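# Free the trapped arm and gently seat the window

## Task

A fallen window has pinned one of the two arms. Get that arm out from under it and move the entire arm back onto its own side of the wall, with every part at least a hand's width away from the wall. After that, let the window down slowly until it rests fully on its sill. The task fails if the window ever drops hard onto anything. The result only counts if it holds without the robot supporting it, although a window sitting on its sill still counts when a gripper is touching it or is underneath it. Nothing may be pushed or knocked off the table.

## Robot and tools

Robot: two 6-joint arms with parallel grippers, named left_arm and right_arm. They face each other across a table. The left_arm base is on the +y side at about (-0.074, +0.460, +0.061) m and the right_arm base is at about (+0.098, -0.558, +0.055) m. The shared scene frame puts the origin at the table centre, the table top at z = +0.020 m and +z upward. The names left and right are labels only and do not tell you which side of an image an arm appears on.

Tool execute_actions, argument actions: a list holding at most one item.
- Empty list: nothing is commanded and the current state comes back.
- Move: {"rows": [[...]], "steps": n}. Each row is applied for one control step of 1/30 s. steps can be 1 to 15 and defaults to 15. If there are fewer rows than steps, the last row is repeated.
- Wait: {"steps": n} with n up to 300 and no rows. The count includes the time spent writing the reply.
Optional pictures (boolean) turns the camera images on or off. Images are included by default.

Each row has 14 numbers, one shared list covering both arms, and both arms must always be filled in. The first 7 are left_arm: waist, shoulder, elbow, wrist pitch, wrist yaw, wrist roll, then gripper opening. The last 7 are the same for right_arm. The six joint numbers are absolute target angles in radians, in the same form as the Joint positions line, not offsets. Stated ranges per arm:
- waist: -3.054 to 3.054
- shoulder: 0 to 3.142
- elbow: 0 to 2.356
- wrist pitch: -1.571 to 1.571
- wrist yaw: -1.571 to 1.571
- wrist roll: -3.142 to 3.142

When a target lies more than 0.010 rad beyond a range end and also further out than the current angle, the whole call is rejected and nothing moves. A target beyond the joint's true end (which can be within 0.010 of the stated one) gets clipped, and the reply then says "joint sent to its limit". That message can refer to an earlier move that is still running.

Gripper opening is absolute, on a scale from -1 to 1: +1 is fully open (0.088 m between the pads) and empty fingers touch at about -0.80. Going from open to closed takes at least about 0.5 s.

Motion limits:
- Each step, the target is held within a fixed lead of the measured angle: 0.211 rad for waist, shoulder and elbow, 0.213 for pitch, 0.267 for yaw, 0.228 for roll.
- If a step would shift the gripper by more than 70 mm, all of its targets are scaled back toward the current angles.
- Because of this, far targets need several calls.
- Friction can leave joints short of the target, especially at long reach, and tiny changes may do nothing. Check Joint positions after every move.
- Between calls the arms keep heading for the last row sent. They stop once motion has nearly ceased or a step is HELD.

Result lines:
- State line: for each arm, end_effector_position (m) and end_effector_quat_wxyz, plus linear and angular velocities. The position is the point midway between the finger pads, 3 to 4 cm behind the fingertips. Fingers point along the gripper's +x axis and close along its y axis. Reported positions can be off, more so at long reach.
- Joint positions and Joint velocities: for each arm, six joints and then the pad gap in metres.
- grip_measured: the opening on the command scale. It can be about 1 mm off, and up to about 0.061 narrower while squeezing something.
- grip_effort_n: motor effort in N. Negative means closing. It saturates near 83 N and is n/a at the start.
- Joint torques and External joint torques: estimates that are noisy and offset.
- "joint command not followed": the clearance check altered or blocked some joint targets.
- HELD: marks steps where the row was not sent, fully or partly.

Gripping: to hold something, command about 0.07 below grip_measured for a firm grip, or less than that for a light one. The pads push at most about 34 to 49 N each.

Hazards to avoid:
- Strong pushes and impacts. If contact torque hits a joint's load limit, the arm freezes for 10 s and drops the rest of the call. Load limits in N m: waist 17.6, shoulder 21.8, elbow 21.7, wrist pitch 5.74, wrist yaw 5.72, wrist roll 5.36. A held object's weight adds to this.
- Letting the arms collide or press on each other.
- Knocking objects off the table.
- Letting the window slam down. Lower it gradually in small steps.
- Motor heat from holding loads for long stretches. A MOTOR HOT line appears from 50 °C. At 95 °C the arm is halted, and if it stays too hot it loses power and falls limp.
- Loose objects may occasionally be nudged by an outside disturbance.

The arm moves while the reply is being written, so keep replies short once motion has started.

Other tools:
- zoom_image(camera, region=[x0,y0,x1,y1]): region in pixels of that camera's latest image, at most 504x504. Cameras: cam_head_left, cam_head_right, cam_high, cam_low, cam_left_wrist, cam_right_wrist, each 504x504. Calibration data (intrinsics and world-to-camera transforms) is provided and may be slightly off.
- read_manual(section="licences"): returns the licence text only and does not move the robot.
- finished_scene(scene): ends and grades the current scene, identified by its number. It cannot be undone, so call it only after the window rests on its sill without support and the freed arm is clear of the wall.

Each tool is called after "Request:" as name(argument=value, ...), one argument or row to a line, values as JSON.

## Session

Request:
execute_actions(
  actions=[],
)

Scene clock: 0.00 s of 4375.00 s.
left_arm: end_effector_position=(-0.1139, +0.1482, +0.3857) grip_measured=+0.832 grip_effort_n=n/a end_effector_quat_wxyz=(+0.659, -0.021, -0.021, -0.751) end_effector_velocity=(+0.000, -0.001, -0.007) end_effector_angular_velocity=(+0.028, +0.004, +0.004) | right_arm: end_effector_position=(+0.0244, +0.1178, +0.1838) grip_measured=+0.819 grip_effort_n=n/a end_effector_quat_wxyz=(+0.741, -0.023, -0.045, +0.670) end_effector_velocity=(+0.005, -0.001, -0.003) end_effector_angular_velocity=(-0.013, -0.008, -0.025)
Joint positions: left_arm=[0.006 0.844 0.648 0.255 0.006 0.004 0.08 ] | right_arm=[ 0.003  2.59   1.847  0.781  0.264 -0.104  0.079]
Joint velocities: left_arm=[-0.002  0.002 -0.002 -0.022 -0.007 -0.007 -0.   ] | right_arm=[-0.002 -0.002 -0.007 -0.007  0.022 -0.007 -0.   ]
Joint torques (N m, as the arm reports them, + toward a larger angle): no reading
External joint torques (N m, as the arm's controller estimates them; a push from outside toward a larger angle lowers the number): no reading
Heat: left arm: hottest wrist pitch 38 °C (+0.0 °C/min); right arm: hottest shoulder 44 °C (+0.0 °C/min).
camera_calibration (this result's frames):
cam_right_wrist: T_world_to_cam=[[0.987626, -0.143855, 0.0624595, -0.0135199], [0.0222504, -0.265706, -0.963797, 0.242344], [0.155243, 0.953261, -0.259217, 0.0177179], [0, 0, 0, 1]] pos_world=[0.00520979, 0.0455576, 0.239008]

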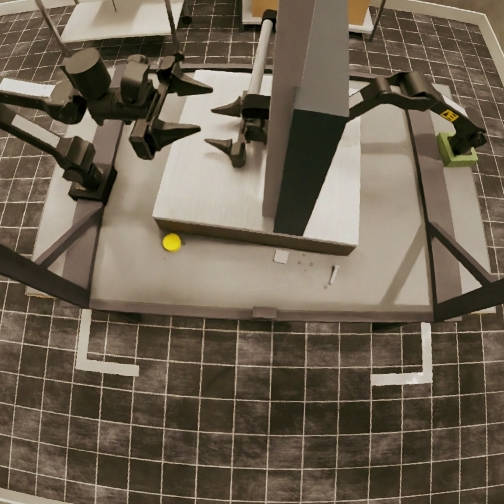

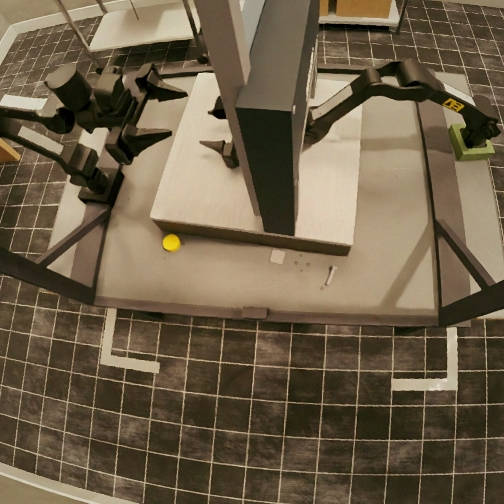

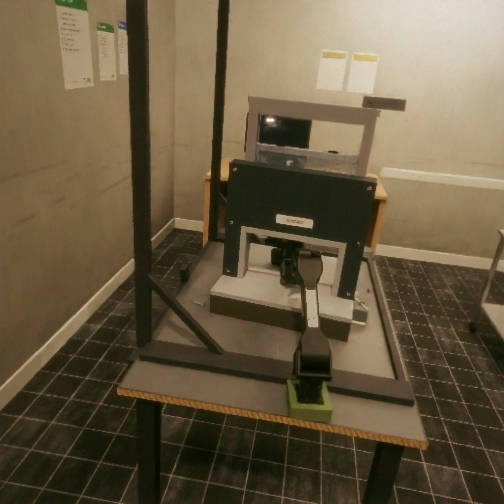

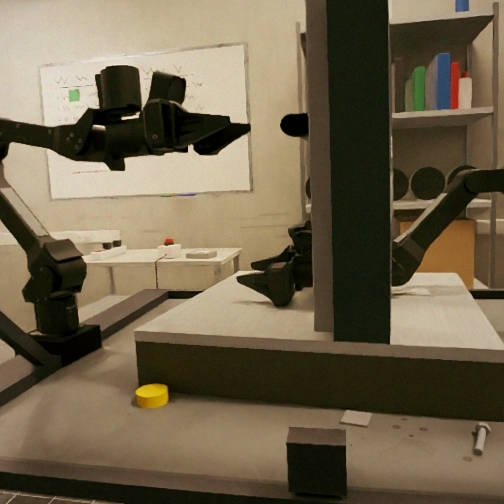

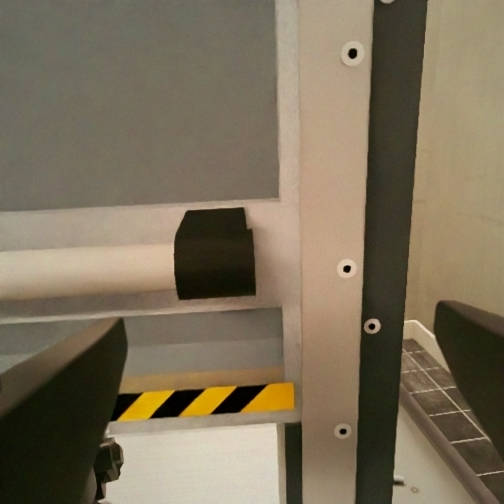

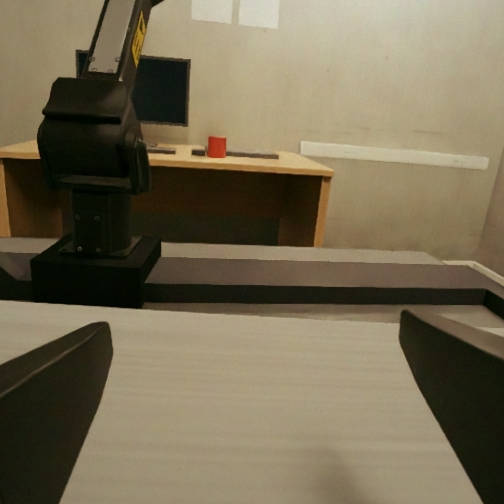

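Request:
execute_actions(
  actions=[
    {"rows": [[0.008,0.844,0.648,0.255,0.010,0.009,0.8,0.003,2.592,1.846,0.781,0.264,-0.104,0.75],[0.015,0.844,0.648,0.255,0.022,0.024,0.78,0.003,2.594,1.845,0.781,0.264,-0.104,0.7],[0.025,0.844,0.648,0.255,0.041,0.048,0.76,0.003,2.596,1.844,0.781,0.264,-0.104,0.65],[0.039,0.844,0.648,0.255,0.067,0.080,0.74,0.003,2.598,1.842,0.781,0.264,-0.104,0.6],[0.057,0.844,0.648,0.255,0.100,0.120,0.72,0.003,2.600,1.841,0.781,0.264,-0.104,0.55],[0.077,0.844,0.648,0.255,0.137,0.167,0.70,0.003,2.602,1.840,0.781,0.264,-0.104,0.5],[0.100,0.844,0.648,0.255,0.180,0.221,0.68,0.003,2.604,1.839,0.781,0.264,-0.104,0.45],[0.126,0.844,0.648,0.255,0.227,0.279,0.66,0.003,2.606,1.838,0.781,0.264,-0.104,0.4],[0.154,0.844,0.648,0.255,0.279,0.343,0.64,0.003,2.608,1.837,0.781,0.264,-0.104,0.35],[0.183,0.844,0.648,0.255,0.333,0.411,0.62,0.003,2.610,1.836,0.781,0.264,-0.104,0.3],[0.214,0.844,0.648,0.255,0.391,0.482,0.60,0.003,2.612,1.835,0.781,0.264,-0.104,0.25],[0.246,0.844,0.648,0.255,0.450,0.556,0.58,0.003,2.614,1.833,0.781,0.264,-0.104,0.2],[0.280,0.844,0.648,0.255,0.512,0.633,0.56,0.003,2.616,1.832,0.781,0.264,-0.104,0.15],[0.313,0.844,0.648,0.255,0.574,0.710,0.54,0.003,2.618,1.831,0.781,0.264,-0.104,0.1],[0.348,0.844,0.648,0.255,0.637,0.789,0.52,0.003,2.620,1.830,0.781,0.264,-0.104,0.05]], "steps": 15},
  ],
  pictures=false,
)

Request:
execute_actions(
  actions=[
    {"rows": [[0.382,0.844,0.648,0.255,0.700,0.867,0.50,0.003,2.62,1.83,0.781,0.264,-0.104,0.0],[0.415,0.844,0.648,0.255,0.762,0.944,0.48,0.003,2.62,1.83,0.781,0.264,-0.104,-0.05],[0.449,0.844,0.648,0.255,0.824,1.021,0.46,0.003,2.62,1.83,0.781,0.264,-0.104,-0.1],[0.481,0.844,0.648,0.255,0.883,1.095,0.44,0.003,2.62,1.83,0.781,0.264,-0.104,-0.15],[0.512,0.844,0.648,0.255,0.941,1.166,0.42,0.003,2.62,1.83,0.781,0.264,-0.104,-0.2],[0.541,0.844,0.648,0.255,0.995,1.234,0.40,0.003,2.62,1.83,0.781,0.264,-0.104,-0.25],[0.569,0.844,0.648,0.255,1.047,1.298,0.38,0.003,2.62,1.83,0.781,0.264,-0.104,-0.3],[0.595,0.844,0.648,0.255,1.094,1.356,0.36,0.003,2.62,1.83,0.781,0.264,-0.104,-0.35],[0.618,0.844,0.648,0.255,1.137,1.410,0.34,0.003,2.62,1.83,0.781,0.264,-0.104,-0.4],[0.638,0.844,0.648,0.255,1.174,1.457,0.32,0.003,2.62,1.83,0.781,0.264,-0.104,-0.45],[0.656,0.844,0.648,0.255,1.207,1.497,0.3,0.003,2.62,1.83,0.781,0.264,-0.104,-0.5],[0.670,0.844,0.648,0.255,1.233,1.529,0.3,0.003,2.62,1.83,0.781,0.264,-0.104,-0.5],[0.680,0.844,0.648,0.255,1.252,1.553,0.3,0.003,2.62,1.83,0.781,0.264,-0.104,-0.5],[0.687,0.844,0.648,0.255,1.264,1.568,0.3,0.003,2.62,1.83,0.781,0.264,-0.104,-0.5],[0.689,0.844,0.648,0.255,1.268,1.573,0.3,0.003,2.62,1.83,0.781,0.264,-0.104,-0.5]], "steps": 15},
  ],
  pictures=true,
)

Scene clock: 37.90 s of 4375.00 s.
left_arm: end_effector_position=(-0.1035, +0.1566, +0.3847) grip_measured=+0.569 grip_effort_n=-13.3 end_effector_quat_wxyz=(+0.549, +0.157, -0.270, -0.776) end_effector_velocity=(+0.049, +0.063, -0.012) end_effector_angular_velocity=(-0.661, -1.971, -0.670) | right_arm: end_effector_position=(+0.0244, +0.1176, +0.1755) grip_measured=+0.170 grip_effort_n=-17.9 end_effector_quat_wxyz=(+0.740, -0.029, -0.042, +0.670) end_effector_velocity=(+0.004, +0.000, -0.013) end_effector_angular_velocity=(-0.024, +0.017, +0.001)
Joint positions: left_arm=[0.27  0.844 0.648 0.255 0.496 0.605 0.067] | right_arm=[ 0.003  2.6    1.843  0.781  0.264 -0.104  0.047]
Joint velocities: left_arm=[ 0.974 -0.002 -0.002 -0.022  1.751  2.    -0.029] | right_arm=[-0.007  0.012 -0.007 -0.007 -0.007  0.022 -0.072]
Joint torques (N m, as the arm reports them, + toward a larger angle): left_arm=[ 0.25 -2.28  7.    1.85  0.21  0.14] | right_arm=[ 0.02 -9.65  4.67  1.52  0.    0.01]
External joint torques (N m, as the arm's controller estimates them; a push from outside toward a larger angle lowers the number): left_arm=[ 0.22 -0.19 -0.25  0.16  0.24  0.16] | right_arm=[ 0.13  3.18 -1.72 -0.2  -0.01 -0.01]
Heat: left arm: hottest wrist pitch 41 °C (+4.7 °C/min); right arm: hottest shoulder 66 °C (+34.8 °C/min). Fold the right arm in close to its base before you think long.
MOTOR HOT: a motor of the right arm reached 50 °C. Now the hottest motor of the right arm, joint 2 (shoulder), reports 66 °C. The temperature limit of the motors' drives, at which the controller stops that arm, is 95 °C. To cool a motor, set the load down, stop pushing, or move to a pose that needs little force.
Steps of this call (steps 1 to 110: nothing new was sent; then 33.73 s passed at rest; steps 111 to 125: all 15 steps of this action). Readings (joint positions):
111: left_arm=[0.006 0.844 0.648 0.255 0.006 0.004] | right_arm=[0.003 2.592 1.847 0.781 0.264 -0.104]
112: left_arm=[0.006 0.844 0.648 0.255 0.007 0.007] | right_arm=[0.003 2.593 1.847 0.781 0.264 -0.104]
114: left_arm=[0.017 0.844 0.648 0.255 0.028 0.033] | right_arm=[0.003 2.594 1.846 0.781 0.264 -0.104]
118: left_arm=[0.075 0.844 0.648 0.255 0.138 0.170] | right_arm=[0.003 2.596 1.845 0.781 0.264 -0.104]
125: the state above

Scene clock: 38.40 s of 4375.00 s.
left_arm: end_effector_position=(-0.0852, +0.2025, +0.3799) grip_measured=+0.312 grip_effort_n=-13.3 end_effector_quat_wxyz=(+0.310, +0.296, -0.641, -0.637) end_effector_velocity=(+0.012, +0.045, -0.005) end_effector_angular_velocity=(-0.428, -0.572, -0.214) | right_arm: end_effector_position=(+0.0244, +0.1176, +0.1752) grip_measured=-0.472 grip_effort_n=-17.9 end_effector_quat_wxyz=(+0.740, -0.029, -0.041, +0.670) end_effector_velocity=(+0.001, -0.000, +0.002) end_effector_angular_velocity=(+0.007, -0.006, +0.005)
Joint positions: left_arm=[0.667 0.844 0.648 0.255 1.222 1.512 0.054] | right_arm=[ 0.003  2.6    1.843  0.781  0.264 -0.104  0.016]
Joint velocities: left_arm=[ 0.276 -0.002 -0.002 -0.007  0.505  0.711 -0.006] | right_arm=[-0.002 -0.002 -0.002  0.007 -0.007 -0.007 -0.015]
Joint torques (N m, as the arm reports them, + toward a larger angle): left_arm=[-0.02 -1.73  6.55  1.4   0.22  0.1 ] | right_arm=[ 0.03 -9.5   4.59  1.54  0.    0.01]
External joint torques (N m, as the arm's controller estimates them; a push from outside toward a larger angle lowers the number): left_arm=[ 0.03 -0.11 -0.31  0.15  0.22  0.14] | right_arm=[ 0.01  3.45 -1.87 -0.2   0.    0.  ]
Heat: left arm: hottest wrist pitch 41 °C (+4.7 °C/min); right arm: hottest shoulder 66 °C (+34.4 °C/min). Fold the right arm in close to its base before you think long.
MOTOR HOT: still on. Now the hottest motor of the right arm, joint 2 (shoulder), reports 66 °C; a drive's own limit is 95 °C.
Steps of this call (steps 1 to 15: all 15 steps of this action). Readings (joint positions):
1: left_arm=[0.303 0.844 0.648 0.255 0.555 0.672] | right_arm=[0.003 2.600 1.843 0.781 0.264 -0.104]
2: left_arm=[0.336 0.844 0.648 0.255 0.616 0.740] | right_arm=[0.003 2.600 1.843 0.781 0.264 -0.104]
4: left_arm=[0.404 0.844 0.648 0.255 0.739 0.877] | right_arm=[0.003 2.600 1.843 0.781 0.264 -0.104]
8: left_arm=[0.528 0.844 0.648 0.255 0.968 1.150] | right_arm=[0.003 2.600 1.843 0.781 0.264 -0.104]
15: the state above
camera_calibration (this result's frames):
cam_left_wrist: T_world_to_cam=[[0.01666, -0.0230398, -0.999596, 0.392287], [0.940783, -0.338196, 0.0234749, 0.170243], [-0.3386, -0.940794, 0.0160411, 0.232816], [0, 0, 0, 1]] pos_world=[-0.0878658, 0.285645, 0.384397]
cam_right_wrist: T_world_to_cam=[[0.987471, -0.142931, 0.0668733, -0.0139368], [0.0245524, -0.279458, -0.959844, 0.234943], [0.15588, 0.94946, -0.272447, 0.0184711], [0, 0, 0, 1]] pos_world=[0.00511447, 0.0461271, 0.231473]

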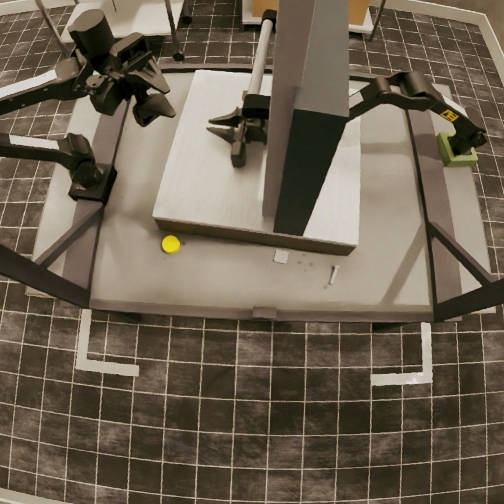

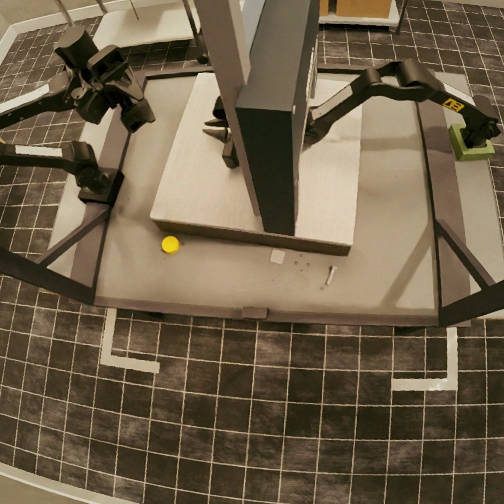

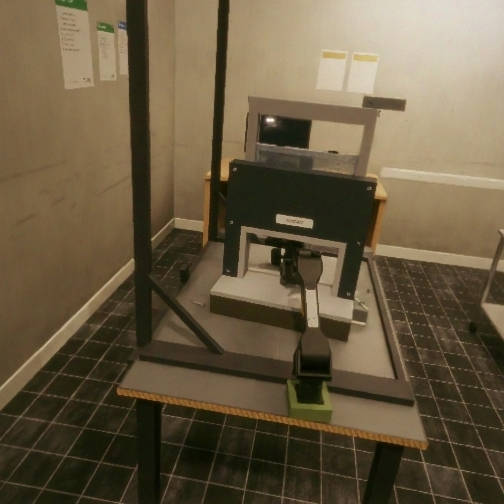

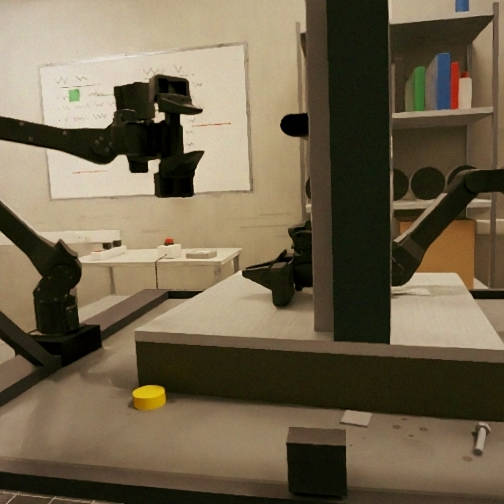

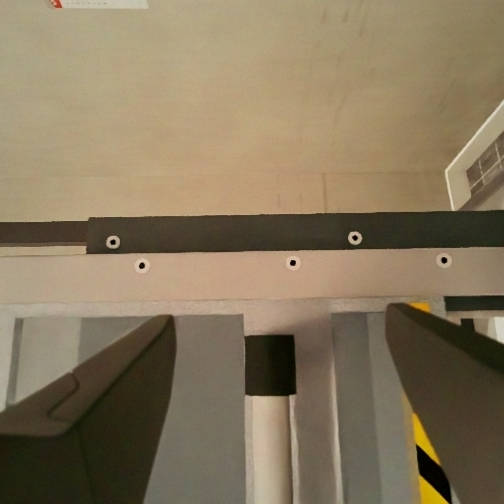

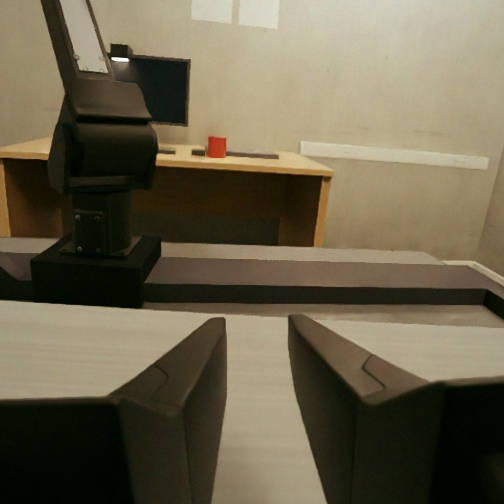

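Request:
execute_actions(
  actions=[
    {"rows": [[0.689,0.849,0.651,0.257,1.268,1.573,0.3,0.003,2.622,1.829,0.781,0.264,-0.104,-0.5],[0.689,0.862,0.660,0.261,1.268,1.573,0.3,0.003,2.624,1.828,0.781,0.264,-0.104,-0.5],[0.689,0.884,0.674,0.268,1.268,1.573,0.3,0.003,2.626,1.827,0.781,0.264,-0.104,-0.5],[0.689,0.912,0.693,0.278,1.268,1.573,0.3,0.003,2.628,1.826,0.781,0.264,-0.104,-0.5],[0.689,0.947,0.716,0.289,1.268,1.573,0.3,0.003,2.630,1.825,0.781,0.264,-0.104,-0.5],[0.689,0.986,0.741,0.302,1.268,1.573,0.3,0.003,2.632,1.824,0.781,0.264,-0.104,-0.5],[0.689,1.029,0.770,0.316,1.268,1.573,0.3,0.003,2.634,1.823,0.781,0.264,-0.104,-0.5],[0.689,1.076,0.800,0.331,1.268,1.573,0.3,0.003,2.636,1.822,0.781,0.264,-0.104,-0.5],[0.689,1.124,0.832,0.347,1.268,1.573,0.3,0.003,2.638,1.821,0.781,0.264,-0.104,-0.5],[0.689,1.173,0.864,0.364,1.268,1.573,0.3,0.003,2.640,1.820,0.781,0.264,-0.104,-0.5],[0.689,1.222,0.896,0.380,1.268,1.573,0.3,0.003,2.642,1.819,0.781,0.264,-0.104,-0.5],[0.689,1.270,0.928,0.396,1.268,1.573,0.3,0.003,2.644,1.818,0.781,0.264,-0.104,-0.5],[0.689,1.317,0.958,0.411,1.268,1.573,0.3,0.003,2.646,1.817,0.781,0.264,-0.104,-0.5],[0.689,1.360,0.987,0.425,1.268,1.573,0.3,0.003,2.648,1.816,0.781,0.264,-0.104,-0.5],[0.689,1.399,1.013,0.438,1.268,1.573,0.3,0.003,2.650,1.815,0.781,0.264,-0.104,-0.5]], "steps": 15},
  ],
  pictures=false,
)

Request:
execute_actions(
  actions=[
    {"rows": [[0.689,1.434,1.035,0.449,1.268,1.573,0.3,0.003,2.65,1.815,0.781,0.264,-0.104,-0.5],[0.689,1.462,1.054,0.459,1.268,1.573,0.3,0.003,2.65,1.815,0.781,0.264,-0.104,-0.5],[0.689,1.484,1.068,0.466,1.268,1.573,0.3,0.003,2.65,1.815,0.781,0.264,-0.104,-0.5],[0.689,1.497,1.077,0.470,1.268,1.573,0.3,0.003,2.65,1.815,0.781,0.264,-0.104,-0.5],[0.689,1.502,1.080,0.472,1.268,1.573,0.3,0.003,2.65,1.815,0.781,0.264,-0.104,-0.5]], "steps": 13},
  ],
  pictures=true,
)

Scene clock: 90.23 s of 4375.00 s.
left_arm: end_effector_position=(-0.0317, +0.1204, +0.3977) grip_measured=+0.302 grip_effort_n=-13.3 end_effector_quat_wxyz=(+0.293, +0.298, -0.661, -0.623) end_effector_velocity=(+0.172, -0.273, -0.026) end_effector_angular_velocity=(+0.052, +0.036, +0.024) | right_arm: end_effector_position=(+0.0245, +0.1173, +0.1692) grip_measured=-0.497 grip_effort_n=-17.4 end_effector_quat_wxyz=(+0.740, -0.033, -0.039, +0.670) end_effector_velocity=(+0.001, -0.001, -0.006) end_effector_angular_velocity=(-0.008, -0.009, +0.005)
Joint positions: left_arm=[0.687 1.291 0.944 0.404 1.265 1.569 0.054] | right_arm=[ 0.003  2.608  1.84   0.781  0.264 -0.104  0.015]
Joint velocities: left_arm=[ 0.002  1.306  0.847  0.403 -0.022 -0.007  0.   ] | right_arm=[-0.002  0.007 -0.007  0.007 -0.007 -0.007  0.   ]
Joint torques (N m, as the arm reports them, + toward a larger angle): left_arm=[ 0.24 -4.28  6.91  1.43  0.09  0.08] | right_arm=[ 0.02 -7.3   3.21  1.54  0.    0.01]
External joint torques (N m, as the arm's controller estimates them; a push from outside toward a larger angle lowers the number): left_arm=[0.28 0.52 0.43 0.24 0.1  0.14] | right_arm=[ 0.03  5.63 -3.22 -0.21  0.    0.  ]
Heat: left arm: hottest elbow 41 °C (+0.0 °C/min); right arm: hottest shoulder 64 °C (+0.0 °C/min). Fold the right arm in close to its base before you think long.
MOTOR HOT: still on. Now the hottest motor of the right arm, joint 2 (shoulder), reports 64 °C; a drive's own limit is 95 °C.
Steps of this call (steps 1 to 30: the robot went on to your last target; steps 31 to 90: nothing new was sent; then 48.33 s passed at rest; steps 91 to 105: all 15 steps of this action). Readings (joint positions):
91: left_arm=[0.687 0.844 0.648 0.255 1.263 1.569] | right_arm=[0.003 2.601 1.843 0.781 0.264 -0.104]
92: left_arm=[0.687 0.846 0.648 0.255 1.263 1.569] | right_arm=[0.003 2.601 1.843 0.781 0.264 -0.104]
94: left_arm=[0.687 0.864 0.659 0.262 1.265 1.569] | right_arm=[0.003 2.602 1.842 0.781 0.264 -0.104]
98: left_arm=[0.687 0.979 0.736 0.301 1.265 1.569] | right_arm=[0.003 2.604 1.842 0.781 0.264 -0.104]
105: the state above

Scene clock: 90.67 s of 4375.00 s.
left_arm: end_effector_position=(-0.0052, +0.0784, +0.3883) grip_measured=+0.302 grip_effort_n=-13.3 end_effector_quat_wxyz=(+0.294, +0.297, -0.659, -0.625) end_effector_velocity=(+0.000, -0.002, +0.015) end_effector_angular_velocity=(-0.044, -0.030, +0.005) | right_arm: end_effector_position=(+0.0245, +0.1173, +0.1687) grip_measured=-0.497 grip_effort_n=-17.4 end_effector_quat_wxyz=(+0.740, -0.033, -0.038, +0.670) end_effector_velocity=(-0.001, -0.001, -0.001) end_effector_angular_velocity=(+0.000, -0.021, -0.005)
Joint positions: left_arm=[0.687 1.492 1.072 0.47  1.265 1.569 0.054] | right_arm=[ 0.003  2.608  1.84   0.781  0.264 -0.104  0.015]
Joint velocities: left_arm=[-0.002 -0.002  0.037  0.007 -0.007  0.007 -0.   ] | right_arm=[ 0.002  0.002 -0.002  0.007  0.007 -0.022  0.   ]
Joint torques (N m, as the arm reports them, + toward a larger angle): left_arm=[ 0.11 -5.63  7.04  1.48  0.07  0.1 ] | right_arm=[ 0.02 -7.16  3.13  1.54  0.    0.01]
External joint torques (N m, as the arm's controller estimates them; a push from outside toward a larger angle lowers the number): left_arm=[0.11 0.3  0.48 0.28 0.1  0.16] | right_arm=[-0.06  5.6  -3.2  -0.17  0.    0.  ]
Heat: left arm: hottest elbow 41 °C (+0.0 °C/min); right arm: hottest shoulder 64 °C (+0.0 °C/min). Fold the right arm in close to its base before you think long.
MOTOR HOT: still on. Now the hottest motor of the right arm, joint 2 (shoulder), reports 64 °C; a drive's own limit is 95 °C.
Steps of this call (steps 1 to 13: all 13 steps of this action). Readings (joint positions):
1: left_arm=[0.687 1.333 0.971 0.417 1.265 1.569] | right_arm=[0.003 2.608 1.840 0.781 0.264 -0.104]
2: left_arm=[0.687 1.372 0.995 0.429 1.265 1.569] | right_arm=[0.003 2.608 1.840 0.781 0.264 -0.104]
4: left_arm=[0.687 1.435 1.033 0.447 1.265 1.569] | right_arm=[0.003 2.608 1.840 0.781 0.264 -0.104]
8: left_arm=[0.687 1.489 1.062 0.463 1.265 1.569] | right_arm=[0.003 2.608 1.840 0.781 0.264 -0.104]
13: the state above
camera_calibration (this result's frames):
cam_left_wrist: T_world_to_cam=[[0.0560351, -0.0507471, -0.997138, 0.397862], [0.931157, -0.357733, 0.0705331, 0.0360367], [-0.360288, -0.932444, 0.0272079, 0.137908], [0, 0, 0, 1]] pos_world=[-0.00616328, 0.161674, 0.39043]
cam_right_wrist: T_world_to_cam=[[0.987346, -0.142183, 0.0702323, -0.0142505], [0.0263027, -0.289913, -0.956691, 0.229262], [0.156386, 0.946432, -0.282505, 0.01903], [0, 0, 0, 1]] pos_world=[0.00506387, 0.0464293, 0.22571]

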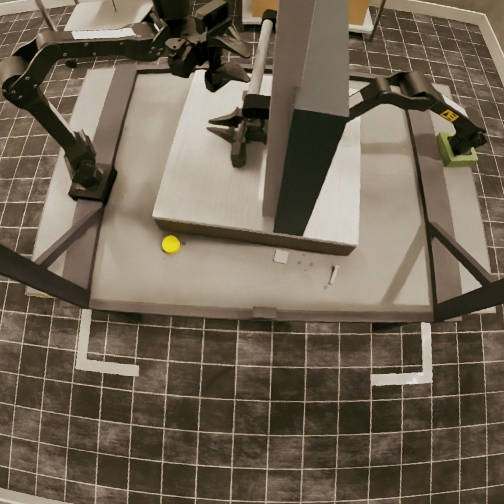

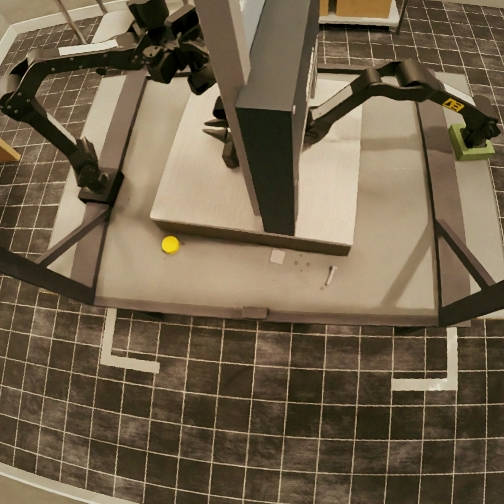

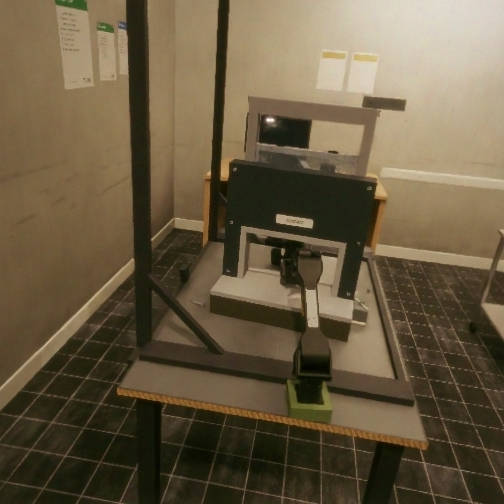

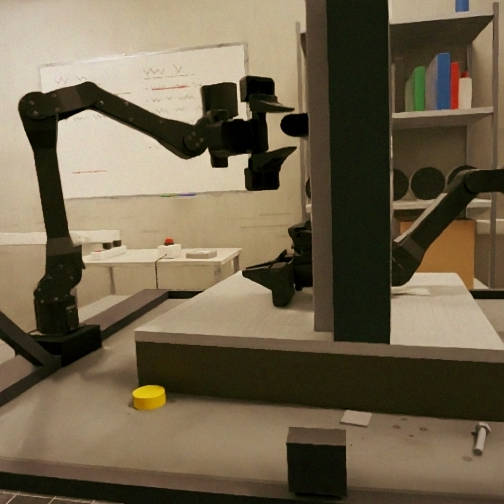

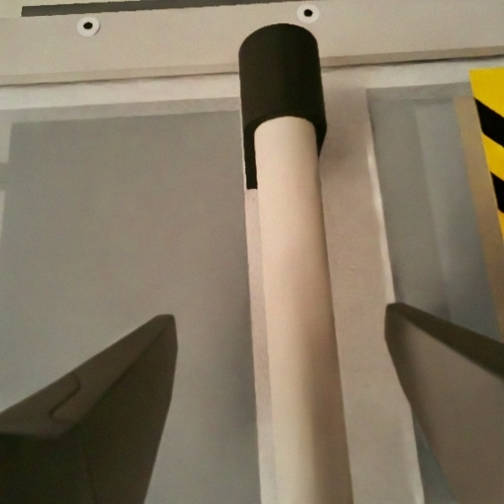

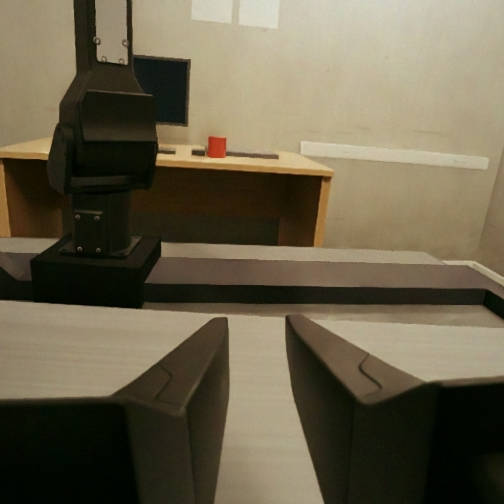

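Request:
zoom_image(
  camera="cam_left_wrist",
  region=[150, 90, 420, 360],
)

Request:
zoom_image(
  camera="cam_head_left",
  region=[170, 0, 300, 130],
)

Region (150, 90, 420, 360) of cam_left_wrist's 504x504 image, scaled by 1.867, with more detail than that image has.

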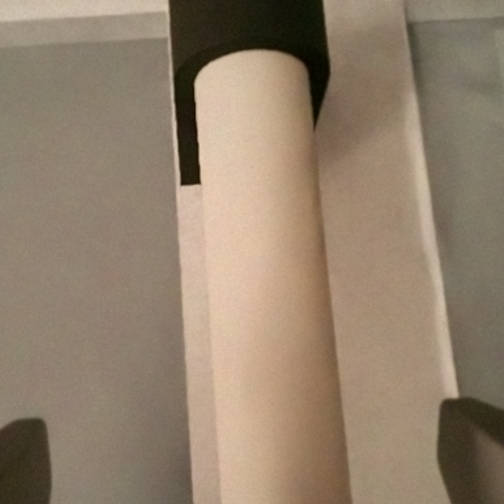

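Region (170, 0, 300, 130) of cam_head_left's 504x504 image, scaled by 3.877, with more detail than that image has.

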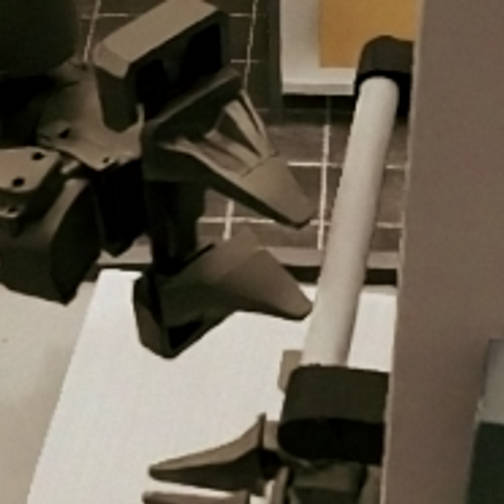

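Request:
zoom_image(
  camera="cam_high",
  region=[230, 215, 360, 315],
)

Request:
zoom_image(
  camera="cam_low",
  region=[230, 180, 450, 330],
)

Region (230, 215, 360, 315) of cam_high's 504x504 image, scaled by 3.877, with more detail than that image has; it fills the top 388 rows of this view, and the rest is white.

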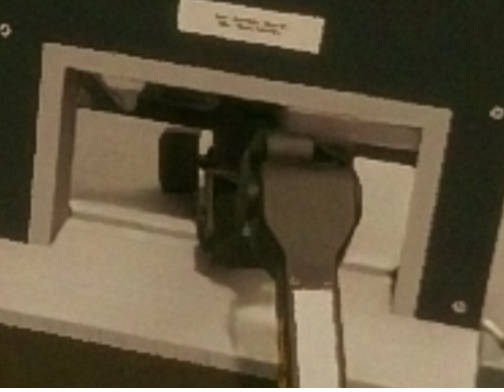

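Region (230, 180, 450, 330) of cam_low's 504x504 image, scaled by 2.291, with more detail than that image has; it fills the top 344 rows of this view, and the rest is white.

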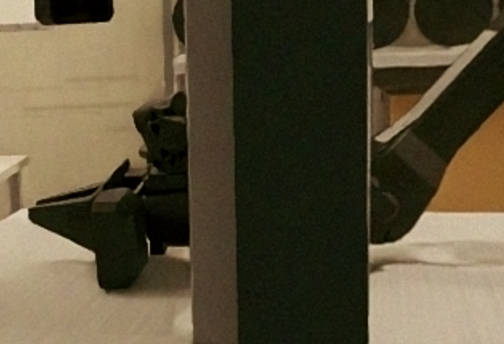

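Request:
execute_actions(
  actions=[
    {"rows": [[0.689,1.504,1.082,0.472,1.268,1.573,0.3,0.003,2.65,1.815,0.781,0.264,-0.104,-0.5],[0.689,1.511,1.088,0.472,1.268,1.573,0.3,0.003,2.65,1.815,0.781,0.264,-0.104,-0.5],[0.689,1.521,1.098,0.473,1.268,1.573,0.3,0.003,2.65,1.815,0.781,0.264,-0.104,-0.5],[0.689,1.534,1.111,0.473,1.268,1.573,0.3,0.003,2.65,1.815,0.781,0.264,-0.104,-0.5],[0.689,1.549,1.125,0.474,1.268,1.573,0.3,0.003,2.65,1.815,0.781,0.264,-0.104,-0.5],[0.689,1.565,1.141,0.474,1.268,1.573,0.3,0.003,2.65,1.815,0.781,0.264,-0.104,-0.5],[0.689,1.583,1.158,0.475,1.268,1.573,0.3,0.003,2.65,1.815,0.781,0.264,-0.104,-0.5],[0.689,1.601,1.176,0.475,1.268,1.573,0.3,0.003,2.65,1.815,0.781,0.264,-0.104,-0.5],[0.689,1.619,1.193,0.476,1.268,1.573,0.3,0.003,2.65,1.815,0.781,0.264,-0.104,-0.5],[0.689,1.635,1.209,0.476,1.268,1.573,0.3,0.003,2.65,1.815,0.781,0.264,-0.104,-0.5],[0.689,1.650,1.223,0.477,1.268,1.573,0.26,0.003,2.65,1.815,0.781,0.264,-0.104,-0.5],[0.689,1.663,1.236,0.477,1.268,1.573,0.22,0.003,2.65,1.815,0.781,0.264,-0.104,-0.5],[0.689,1.673,1.246,0.478,1.268,1.573,0.18,0.003,2.65,1.815,0.781,0.264,-0.104,-0.5],[0.689,1.680,1.252,0.478,1.268,1.573,0.14,0.003,2.65,1.815,0.781,0.264,-0.104,-0.5],[0.689,1.682,1.254,0.478,1.268,1.573,0.10,0.003,2.65,1.815,0.781,0.264,-0.104,-0.5]], "steps": 15},
  ],
  pictures=false,
)

Request:
execute_actions(
  actions=[
    {"rows": [[0.689,1.682,1.254,0.478,1.268,1.573,0.05,0.003,2.65,1.815,0.781,0.264,-0.104,-0.5],[0.689,1.682,1.254,0.478,1.268,1.573,0.0,0.003,2.65,1.815,0.781,0.264,-0.104,-0.5],[0.689,1.682,1.254,0.478,1.268,1.573,-0.05,0.003,2.65,1.815,0.781,0.264,-0.104,-0.5],[0.689,1.682,1.254,0.478,1.268,1.573,-0.10,0.003,2.65,1.815,0.781,0.264,-0.104,-0.5],[0.689,1.682,1.254,0.478,1.268,1.573,-0.15,0.003,2.65,1.815,0.781,0.264,-0.104,-0.5],[0.689,1.682,1.254,0.478,1.268,1.573,-0.20,0.003,2.65,1.815,0.781,0.264,-0.104,-0.5],[0.689,1.682,1.254,0.478,1.268,1.573,-0.25,0.003,2.65,1.815,0.781,0.264,-0.104,-0.5],[0.689,1.682,1.254,0.478,1.268,1.573,-0.29,0.003,2.65,1.815,0.781,0.264,-0.104,-0.5],[0.689,1.682,1.254,0.478,1.268,1.573,-0.33,0.003,2.65,1.815,0.781,0.264,-0.104,-0.5],[0.689,1.682,1.254,0.478,1.268,1.573,-0.37,0.003,2.65,1.815,0.781,0.264,-0.104,-0.5],[0.689,1.682,1.254,0.478,1.268,1.573,-0.41,0.003,2.65,1.815,0.781,0.264,-0.104,-0.5],[0.689,1.682,1.254,0.478,1.268,1.573,-0.45,0.003,2.65,1.815,0.781,0.264,-0.104,-0.5],[0.689,1.682,1.254,0.478,1.268,1.573,-0.48,0.003,2.65,1.815,0.781,0.264,-0.104,-0.5],[0.689,1.682,1.254,0.478,1.268,1.573,-0.51,0.003,2.65,1.815,0.781,0.264,-0.104,-0.5],[0.689,1.682,1.254,0.478,1.268,1.573,-0.54,0.003,2.65,1.815,0.781,0.264,-0.104,-0.5]], "steps": 15},
  ],
  pictures=true,
)

Scene clock: 211.17 s of 4375.00 s.
left_arm: end_effector_position=(+0.0174, +0.0422, +0.3867) grip_measured=+0.184 grip_effort_n=-13.3 end_effector_quat_wxyz=(+0.294, +0.297, -0.659, -0.626) end_effector_velocity=(+0.036, -0.059, -0.024) end_effector_angular_velocity=(+0.052, +0.036, +0.005) | right_arm: end_effector_position=(+0.0245, +0.1173, +0.1687) grip_measured=-0.497 grip_effort_n=-17.4 end_effector_quat_wxyz=(+0.740, -0.033, -0.038, +0.670) end_effector_velocity=(+0.001, -0.000, -0.001) end_effector_angular_velocity=(-0.011, -0.038, +0.004)
Joint positions: left_arm=[0.687 1.655 1.229 0.474 1.265 1.569 0.048] | right_arm=[ 0.003  2.608  1.84   0.781  0.264 -0.104  0.015]
Joint velocities: left_arm=[-0.002  0.266  0.217 -0.007 -0.007 -0.007 -0.05 ] | right_arm=[-0.002 -0.002 -0.002 -0.007 -0.007 -0.037 -0.   ]
Joint torques (N m, as the arm reports them, + toward a larger angle): left_arm=[ 0.2  -7.44  7.27  1.61  0.09  0.08] | right_arm=[ 0.03 -7.15  3.16  1.54  0.    0.01]
External joint torques (N m, as the arm's controller estimates them; a push from outside toward a larger angle lowers the number): left_arm=[0.25 0.41 0.51 0.35 0.07 0.15] | right_arm=[ 0.01  5.66 -3.2  -0.18  0.    0.  ]
Heat: left arm: hottest elbow 43 °C (+1.0 °C/min); right arm: hottest shoulder 56 °C (-1.0 °C/min). Fold the right arm in close to its base before you think long.
MOTOR HOT: still on. Now the hottest motor of the right arm, joint 2 (shoulder), reports 56 °C; a drive's own limit is 95 °C.
Steps of this call (steps 1 to 15: the robot went on to your last target; steps 16 to 90: nothing new was sent; then 117.00 s passed at rest; steps 91 to 105: all 15 steps of this action). Readings (joint positions):
91: left_arm=[0.687 1.493 1.073 0.470 1.265 1.569] | right_arm=[0.003 2.608 1.840 0.781 0.264 -0.104]
92: left_arm=[0.687 1.494 1.075 0.470 1.265 1.569] | right_arm=[0.003 2.608 1.840 0.781 0.264 -0.104]
94: left_arm=[0.687 1.503 1.085 0.470 1.265 1.569] | right_arm=[0.003 2.608 1.840 0.781 0.264 -0.104]
98: left_arm=[0.687 1.552 1.135 0.472 1.265 1.569] | right_arm=[0.003 2.608 1.840 0.781 0.264 -0.104]
105: the state above

Scene clock: 211.67 s of 4375.00 s.
left_arm: end_effector_position=(+0.0200, +0.0380, +0.3850) grip_measured=-0.458 grip_effort_n=-37.9 end_effector_quat_wxyz=(+0.293, +0.297, -0.658, -0.627) end_effector_velocity=(+0.010, +0.004, -0.011) end_effector_angular_velocity=(+0.023, +0.009, -0.019) | right_arm: end_effector_position=(+0.0245, +0.1173, +0.1687) grip_measured=-0.497 grip_effort_n=-17.4 end_effector_quat_wxyz=(+0.740, -0.033, -0.038, +0.670) end_effector_velocity=(+0.001, +0.000, -0.004) end_effector_angular_velocity=(-0.011, +0.005, +0.005)
Joint positions: left_arm=[0.688 1.676 1.247 0.476 1.268 1.569 0.017] | right_arm=[ 0.003  2.608  1.84   0.781  0.264 -0.104  0.015]
Joint velocities: left_arm=[ 0.032  0.022 -0.002 -0.007  0.051  0.007 -0.045] | right_arm=[-0.002  0.002 -0.002 -0.007 -0.007  0.007 -0.   ]
Joint torques (N m, as the arm reports them, + toward a larger angle): left_arm=[-0.17 -7.51  7.2   1.5  -0.1   0.1 ] | right_arm=[ 0.03 -7.14  3.12  1.54 -0.02  0.02]
External joint torques (N m, as the arm's controller estimates them; a push from outside toward a larger angle lowers the number): left_arm=[-0.2   0.12  0.42  0.26 -0.01  0.16] | right_arm=[ 0.01  5.62 -3.22 -0.17 -0.01  0.  ]
Heat: left arm: hottest elbow 43 °C (+1.0 °C/min); right arm: hottest shoulder 56 °C (-1.0 °C/min). Fold the right arm in close to its base before you think long.
MOTOR HOT: still on. Now the hottest motor of the right arm, joint 2 (shoulder), reports 56 °C; a drive's own limit is 95 °C.
Steps of this call (steps 1 to 15: all 15 steps of this action). Readings (joint positions):
1: left_arm=[0.687 1.662 1.235 0.474 1.265 1.569] | right_arm=[0.003 2.608 1.840 0.781 0.264 -0.104]
2: left_arm=[0.687 1.666 1.238 0.474 1.265 1.569] | right_arm=[0.003 2.608 1.840 0.781 0.264 -0.104]
4: left_arm=[0.687 1.670 1.242 0.475 1.265 1.569] | right_arm=[0.003 2.608 1.840 0.781 0.264 -0.104]
8: left_arm=[0.687 1.670 1.246 0.476 1.265 1.569] | right_arm=[0.003 2.608 1.840 0.781 0.264 -0.104]
15: the state above
camera_calibration (this result's frames):
cam_left_wrist: T_world_to_cam=[[0.0547053, -0.0484825, -0.997325, 0.391154], [0.930285, -0.360378, 0.0685469, -0.000742239], [-0.362737, -0.931546, 0.025388, 0.110147], [0, 0, 0, 1]] pos_world=[0.0192466, 0.121303, 0.387362]
cam_right_wrist: T_world_to_cam=[[0.987346, -0.142183, 0.0702323, -0.0142505], [0.0263027, -0.289913, -0.956691, 0.229262], [0.156386, 0.946432, -0.282505, 0.01903], [0, 0, 0, 1]] pos_world=[0.00506387, 0.0464293, 0.22571]

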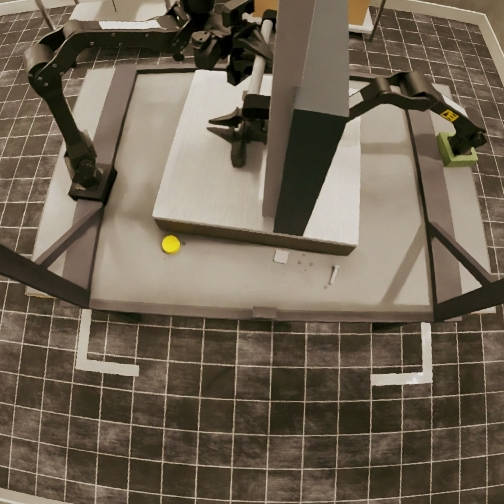

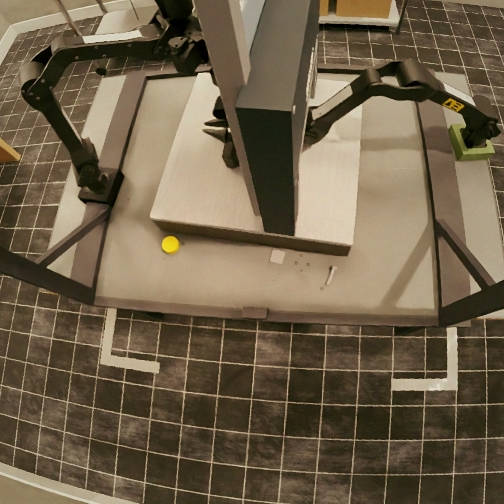

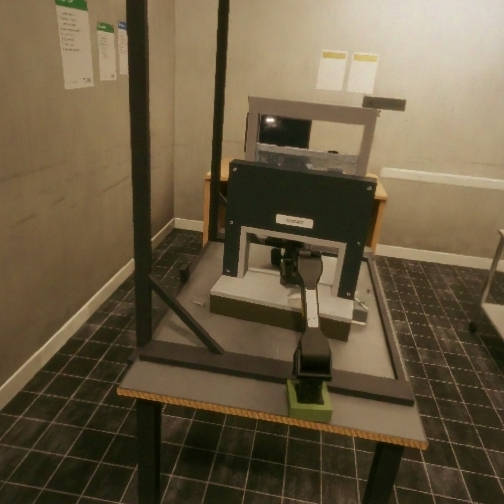

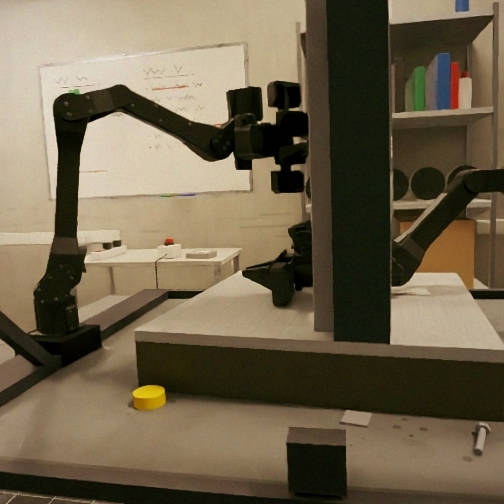

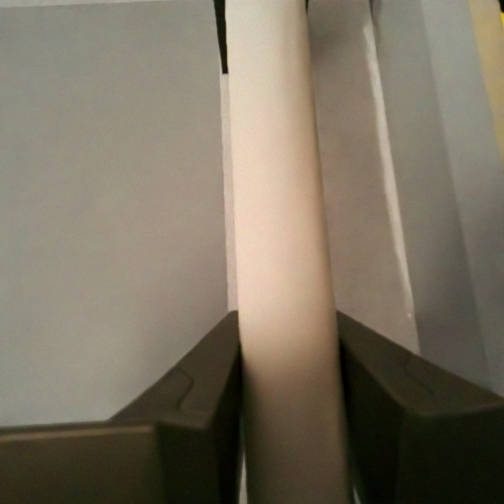

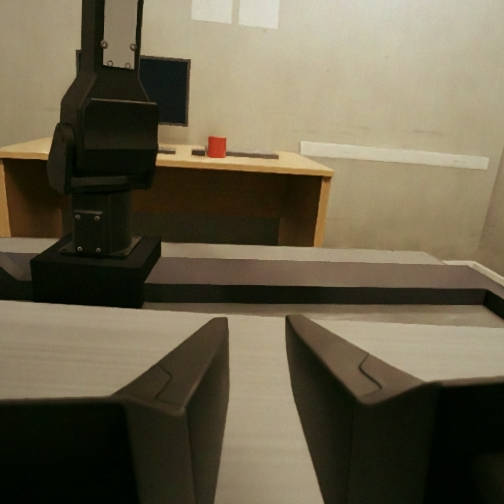

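Request:
execute_actions(
  actions=[],
  pictures=false,
)

Scene clock: 217.90 s of 4375.00 s.
left_arm: end_effector_position=(+0.0202, +0.0381, +0.3850) grip_measured=-0.488 grip_effort_n=-83.5 end_effector_quat_wxyz=(+0.293, +0.297, -0.658, -0.627) end_effector_velocity=(+0.001, +0.001, +0.005) end_effector_angular_velocity=(-0.000, +0.008, +0.009) | right_arm: end_effector_position=(+0.0245, +0.1173, +0.1687) grip_measured=-0.497 grip_effort_n=-17.4 end_effector_quat_wxyz=(+0.740, -0.033, -0.038, +0.670) end_effector_velocity=(+0.003, -0.000, -0.001) end_effector_angular_velocity=(-0.009, -0.023, -0.010)
Joint positions: left_arm=[0.689 1.676 1.247 0.476 1.269 1.569 0.015] | right_arm=[ 0.003  2.608  1.84   0.781  0.264 -0.104  0.015]
Joint velocities: left_arm=[ 0.002 -0.007  0.002  0.007 -0.007 -0.022  0.   ] | right_arm=[-0.002 -0.002 -0.002 -0.007  0.007 -0.022 -0.   ]
Joint torques (N m, as the arm reports them, + toward a larger angle): left_arm=[ 0.17 -7.47  7.21  1.58 -0.08  0.1 ] | right_arm=[ 0.04 -7.15  3.15  1.54 -0.01  0.02]
External joint torques (N m, as the arm's controller estimates them; a push from outside toward a larger angle lowers the number): left_arm=[ 0.17  0.24  0.37  0.32 -0.05  0.16] | right_arm=[ 0.16  5.7  -3.23 -0.19 -0.01  0.  ]
Heat: left arm: hottest elbow 43 °C (+0.0 °C/min); right arm: hottest shoulder 56 °C (-1.0 °C/min). Fold the right arm in close to its base before you think long.
MOTOR HOT: still on. Now the hottest motor of the right arm, joint 2 (shoulder), reports 56 °C; a drive's own limit is 95 °C.
Steps of this call (steps 1 to 15: the robot went on to your last target; steps 16 to 90: nothing new was sent; then 3.23 s passed at rest). Readings (joint positions):
1: left_arm=[0.688 1.676 1.247 0.476 1.269 1.569] | right_arm=[0.003 2.608 1.840 0.781 0.264 -0.104]
2: left_arm=[0.689 1.676 1.247 0.476 1.269 1.569] | right_arm=[0.003 2.608 1.840 0.781 0.264 -0.104]
4: left_arm=[0.689 1.676 1.247 0.476 1.269 1.569] | right_arm=[0.003 2.608 1.840 0.781 0.264 -0.104]
8: left_arm=[0.689 1.676 1.247 0.476 1.269 1.569] | right_arm=[0.003 2.608 1.840 0.781 0.264 -0.104]
90: the state above
All arms were judged still, so your last target was given up. Only a new action makes them travel on or press farther. Fingers that are still opening or closing keep moving.


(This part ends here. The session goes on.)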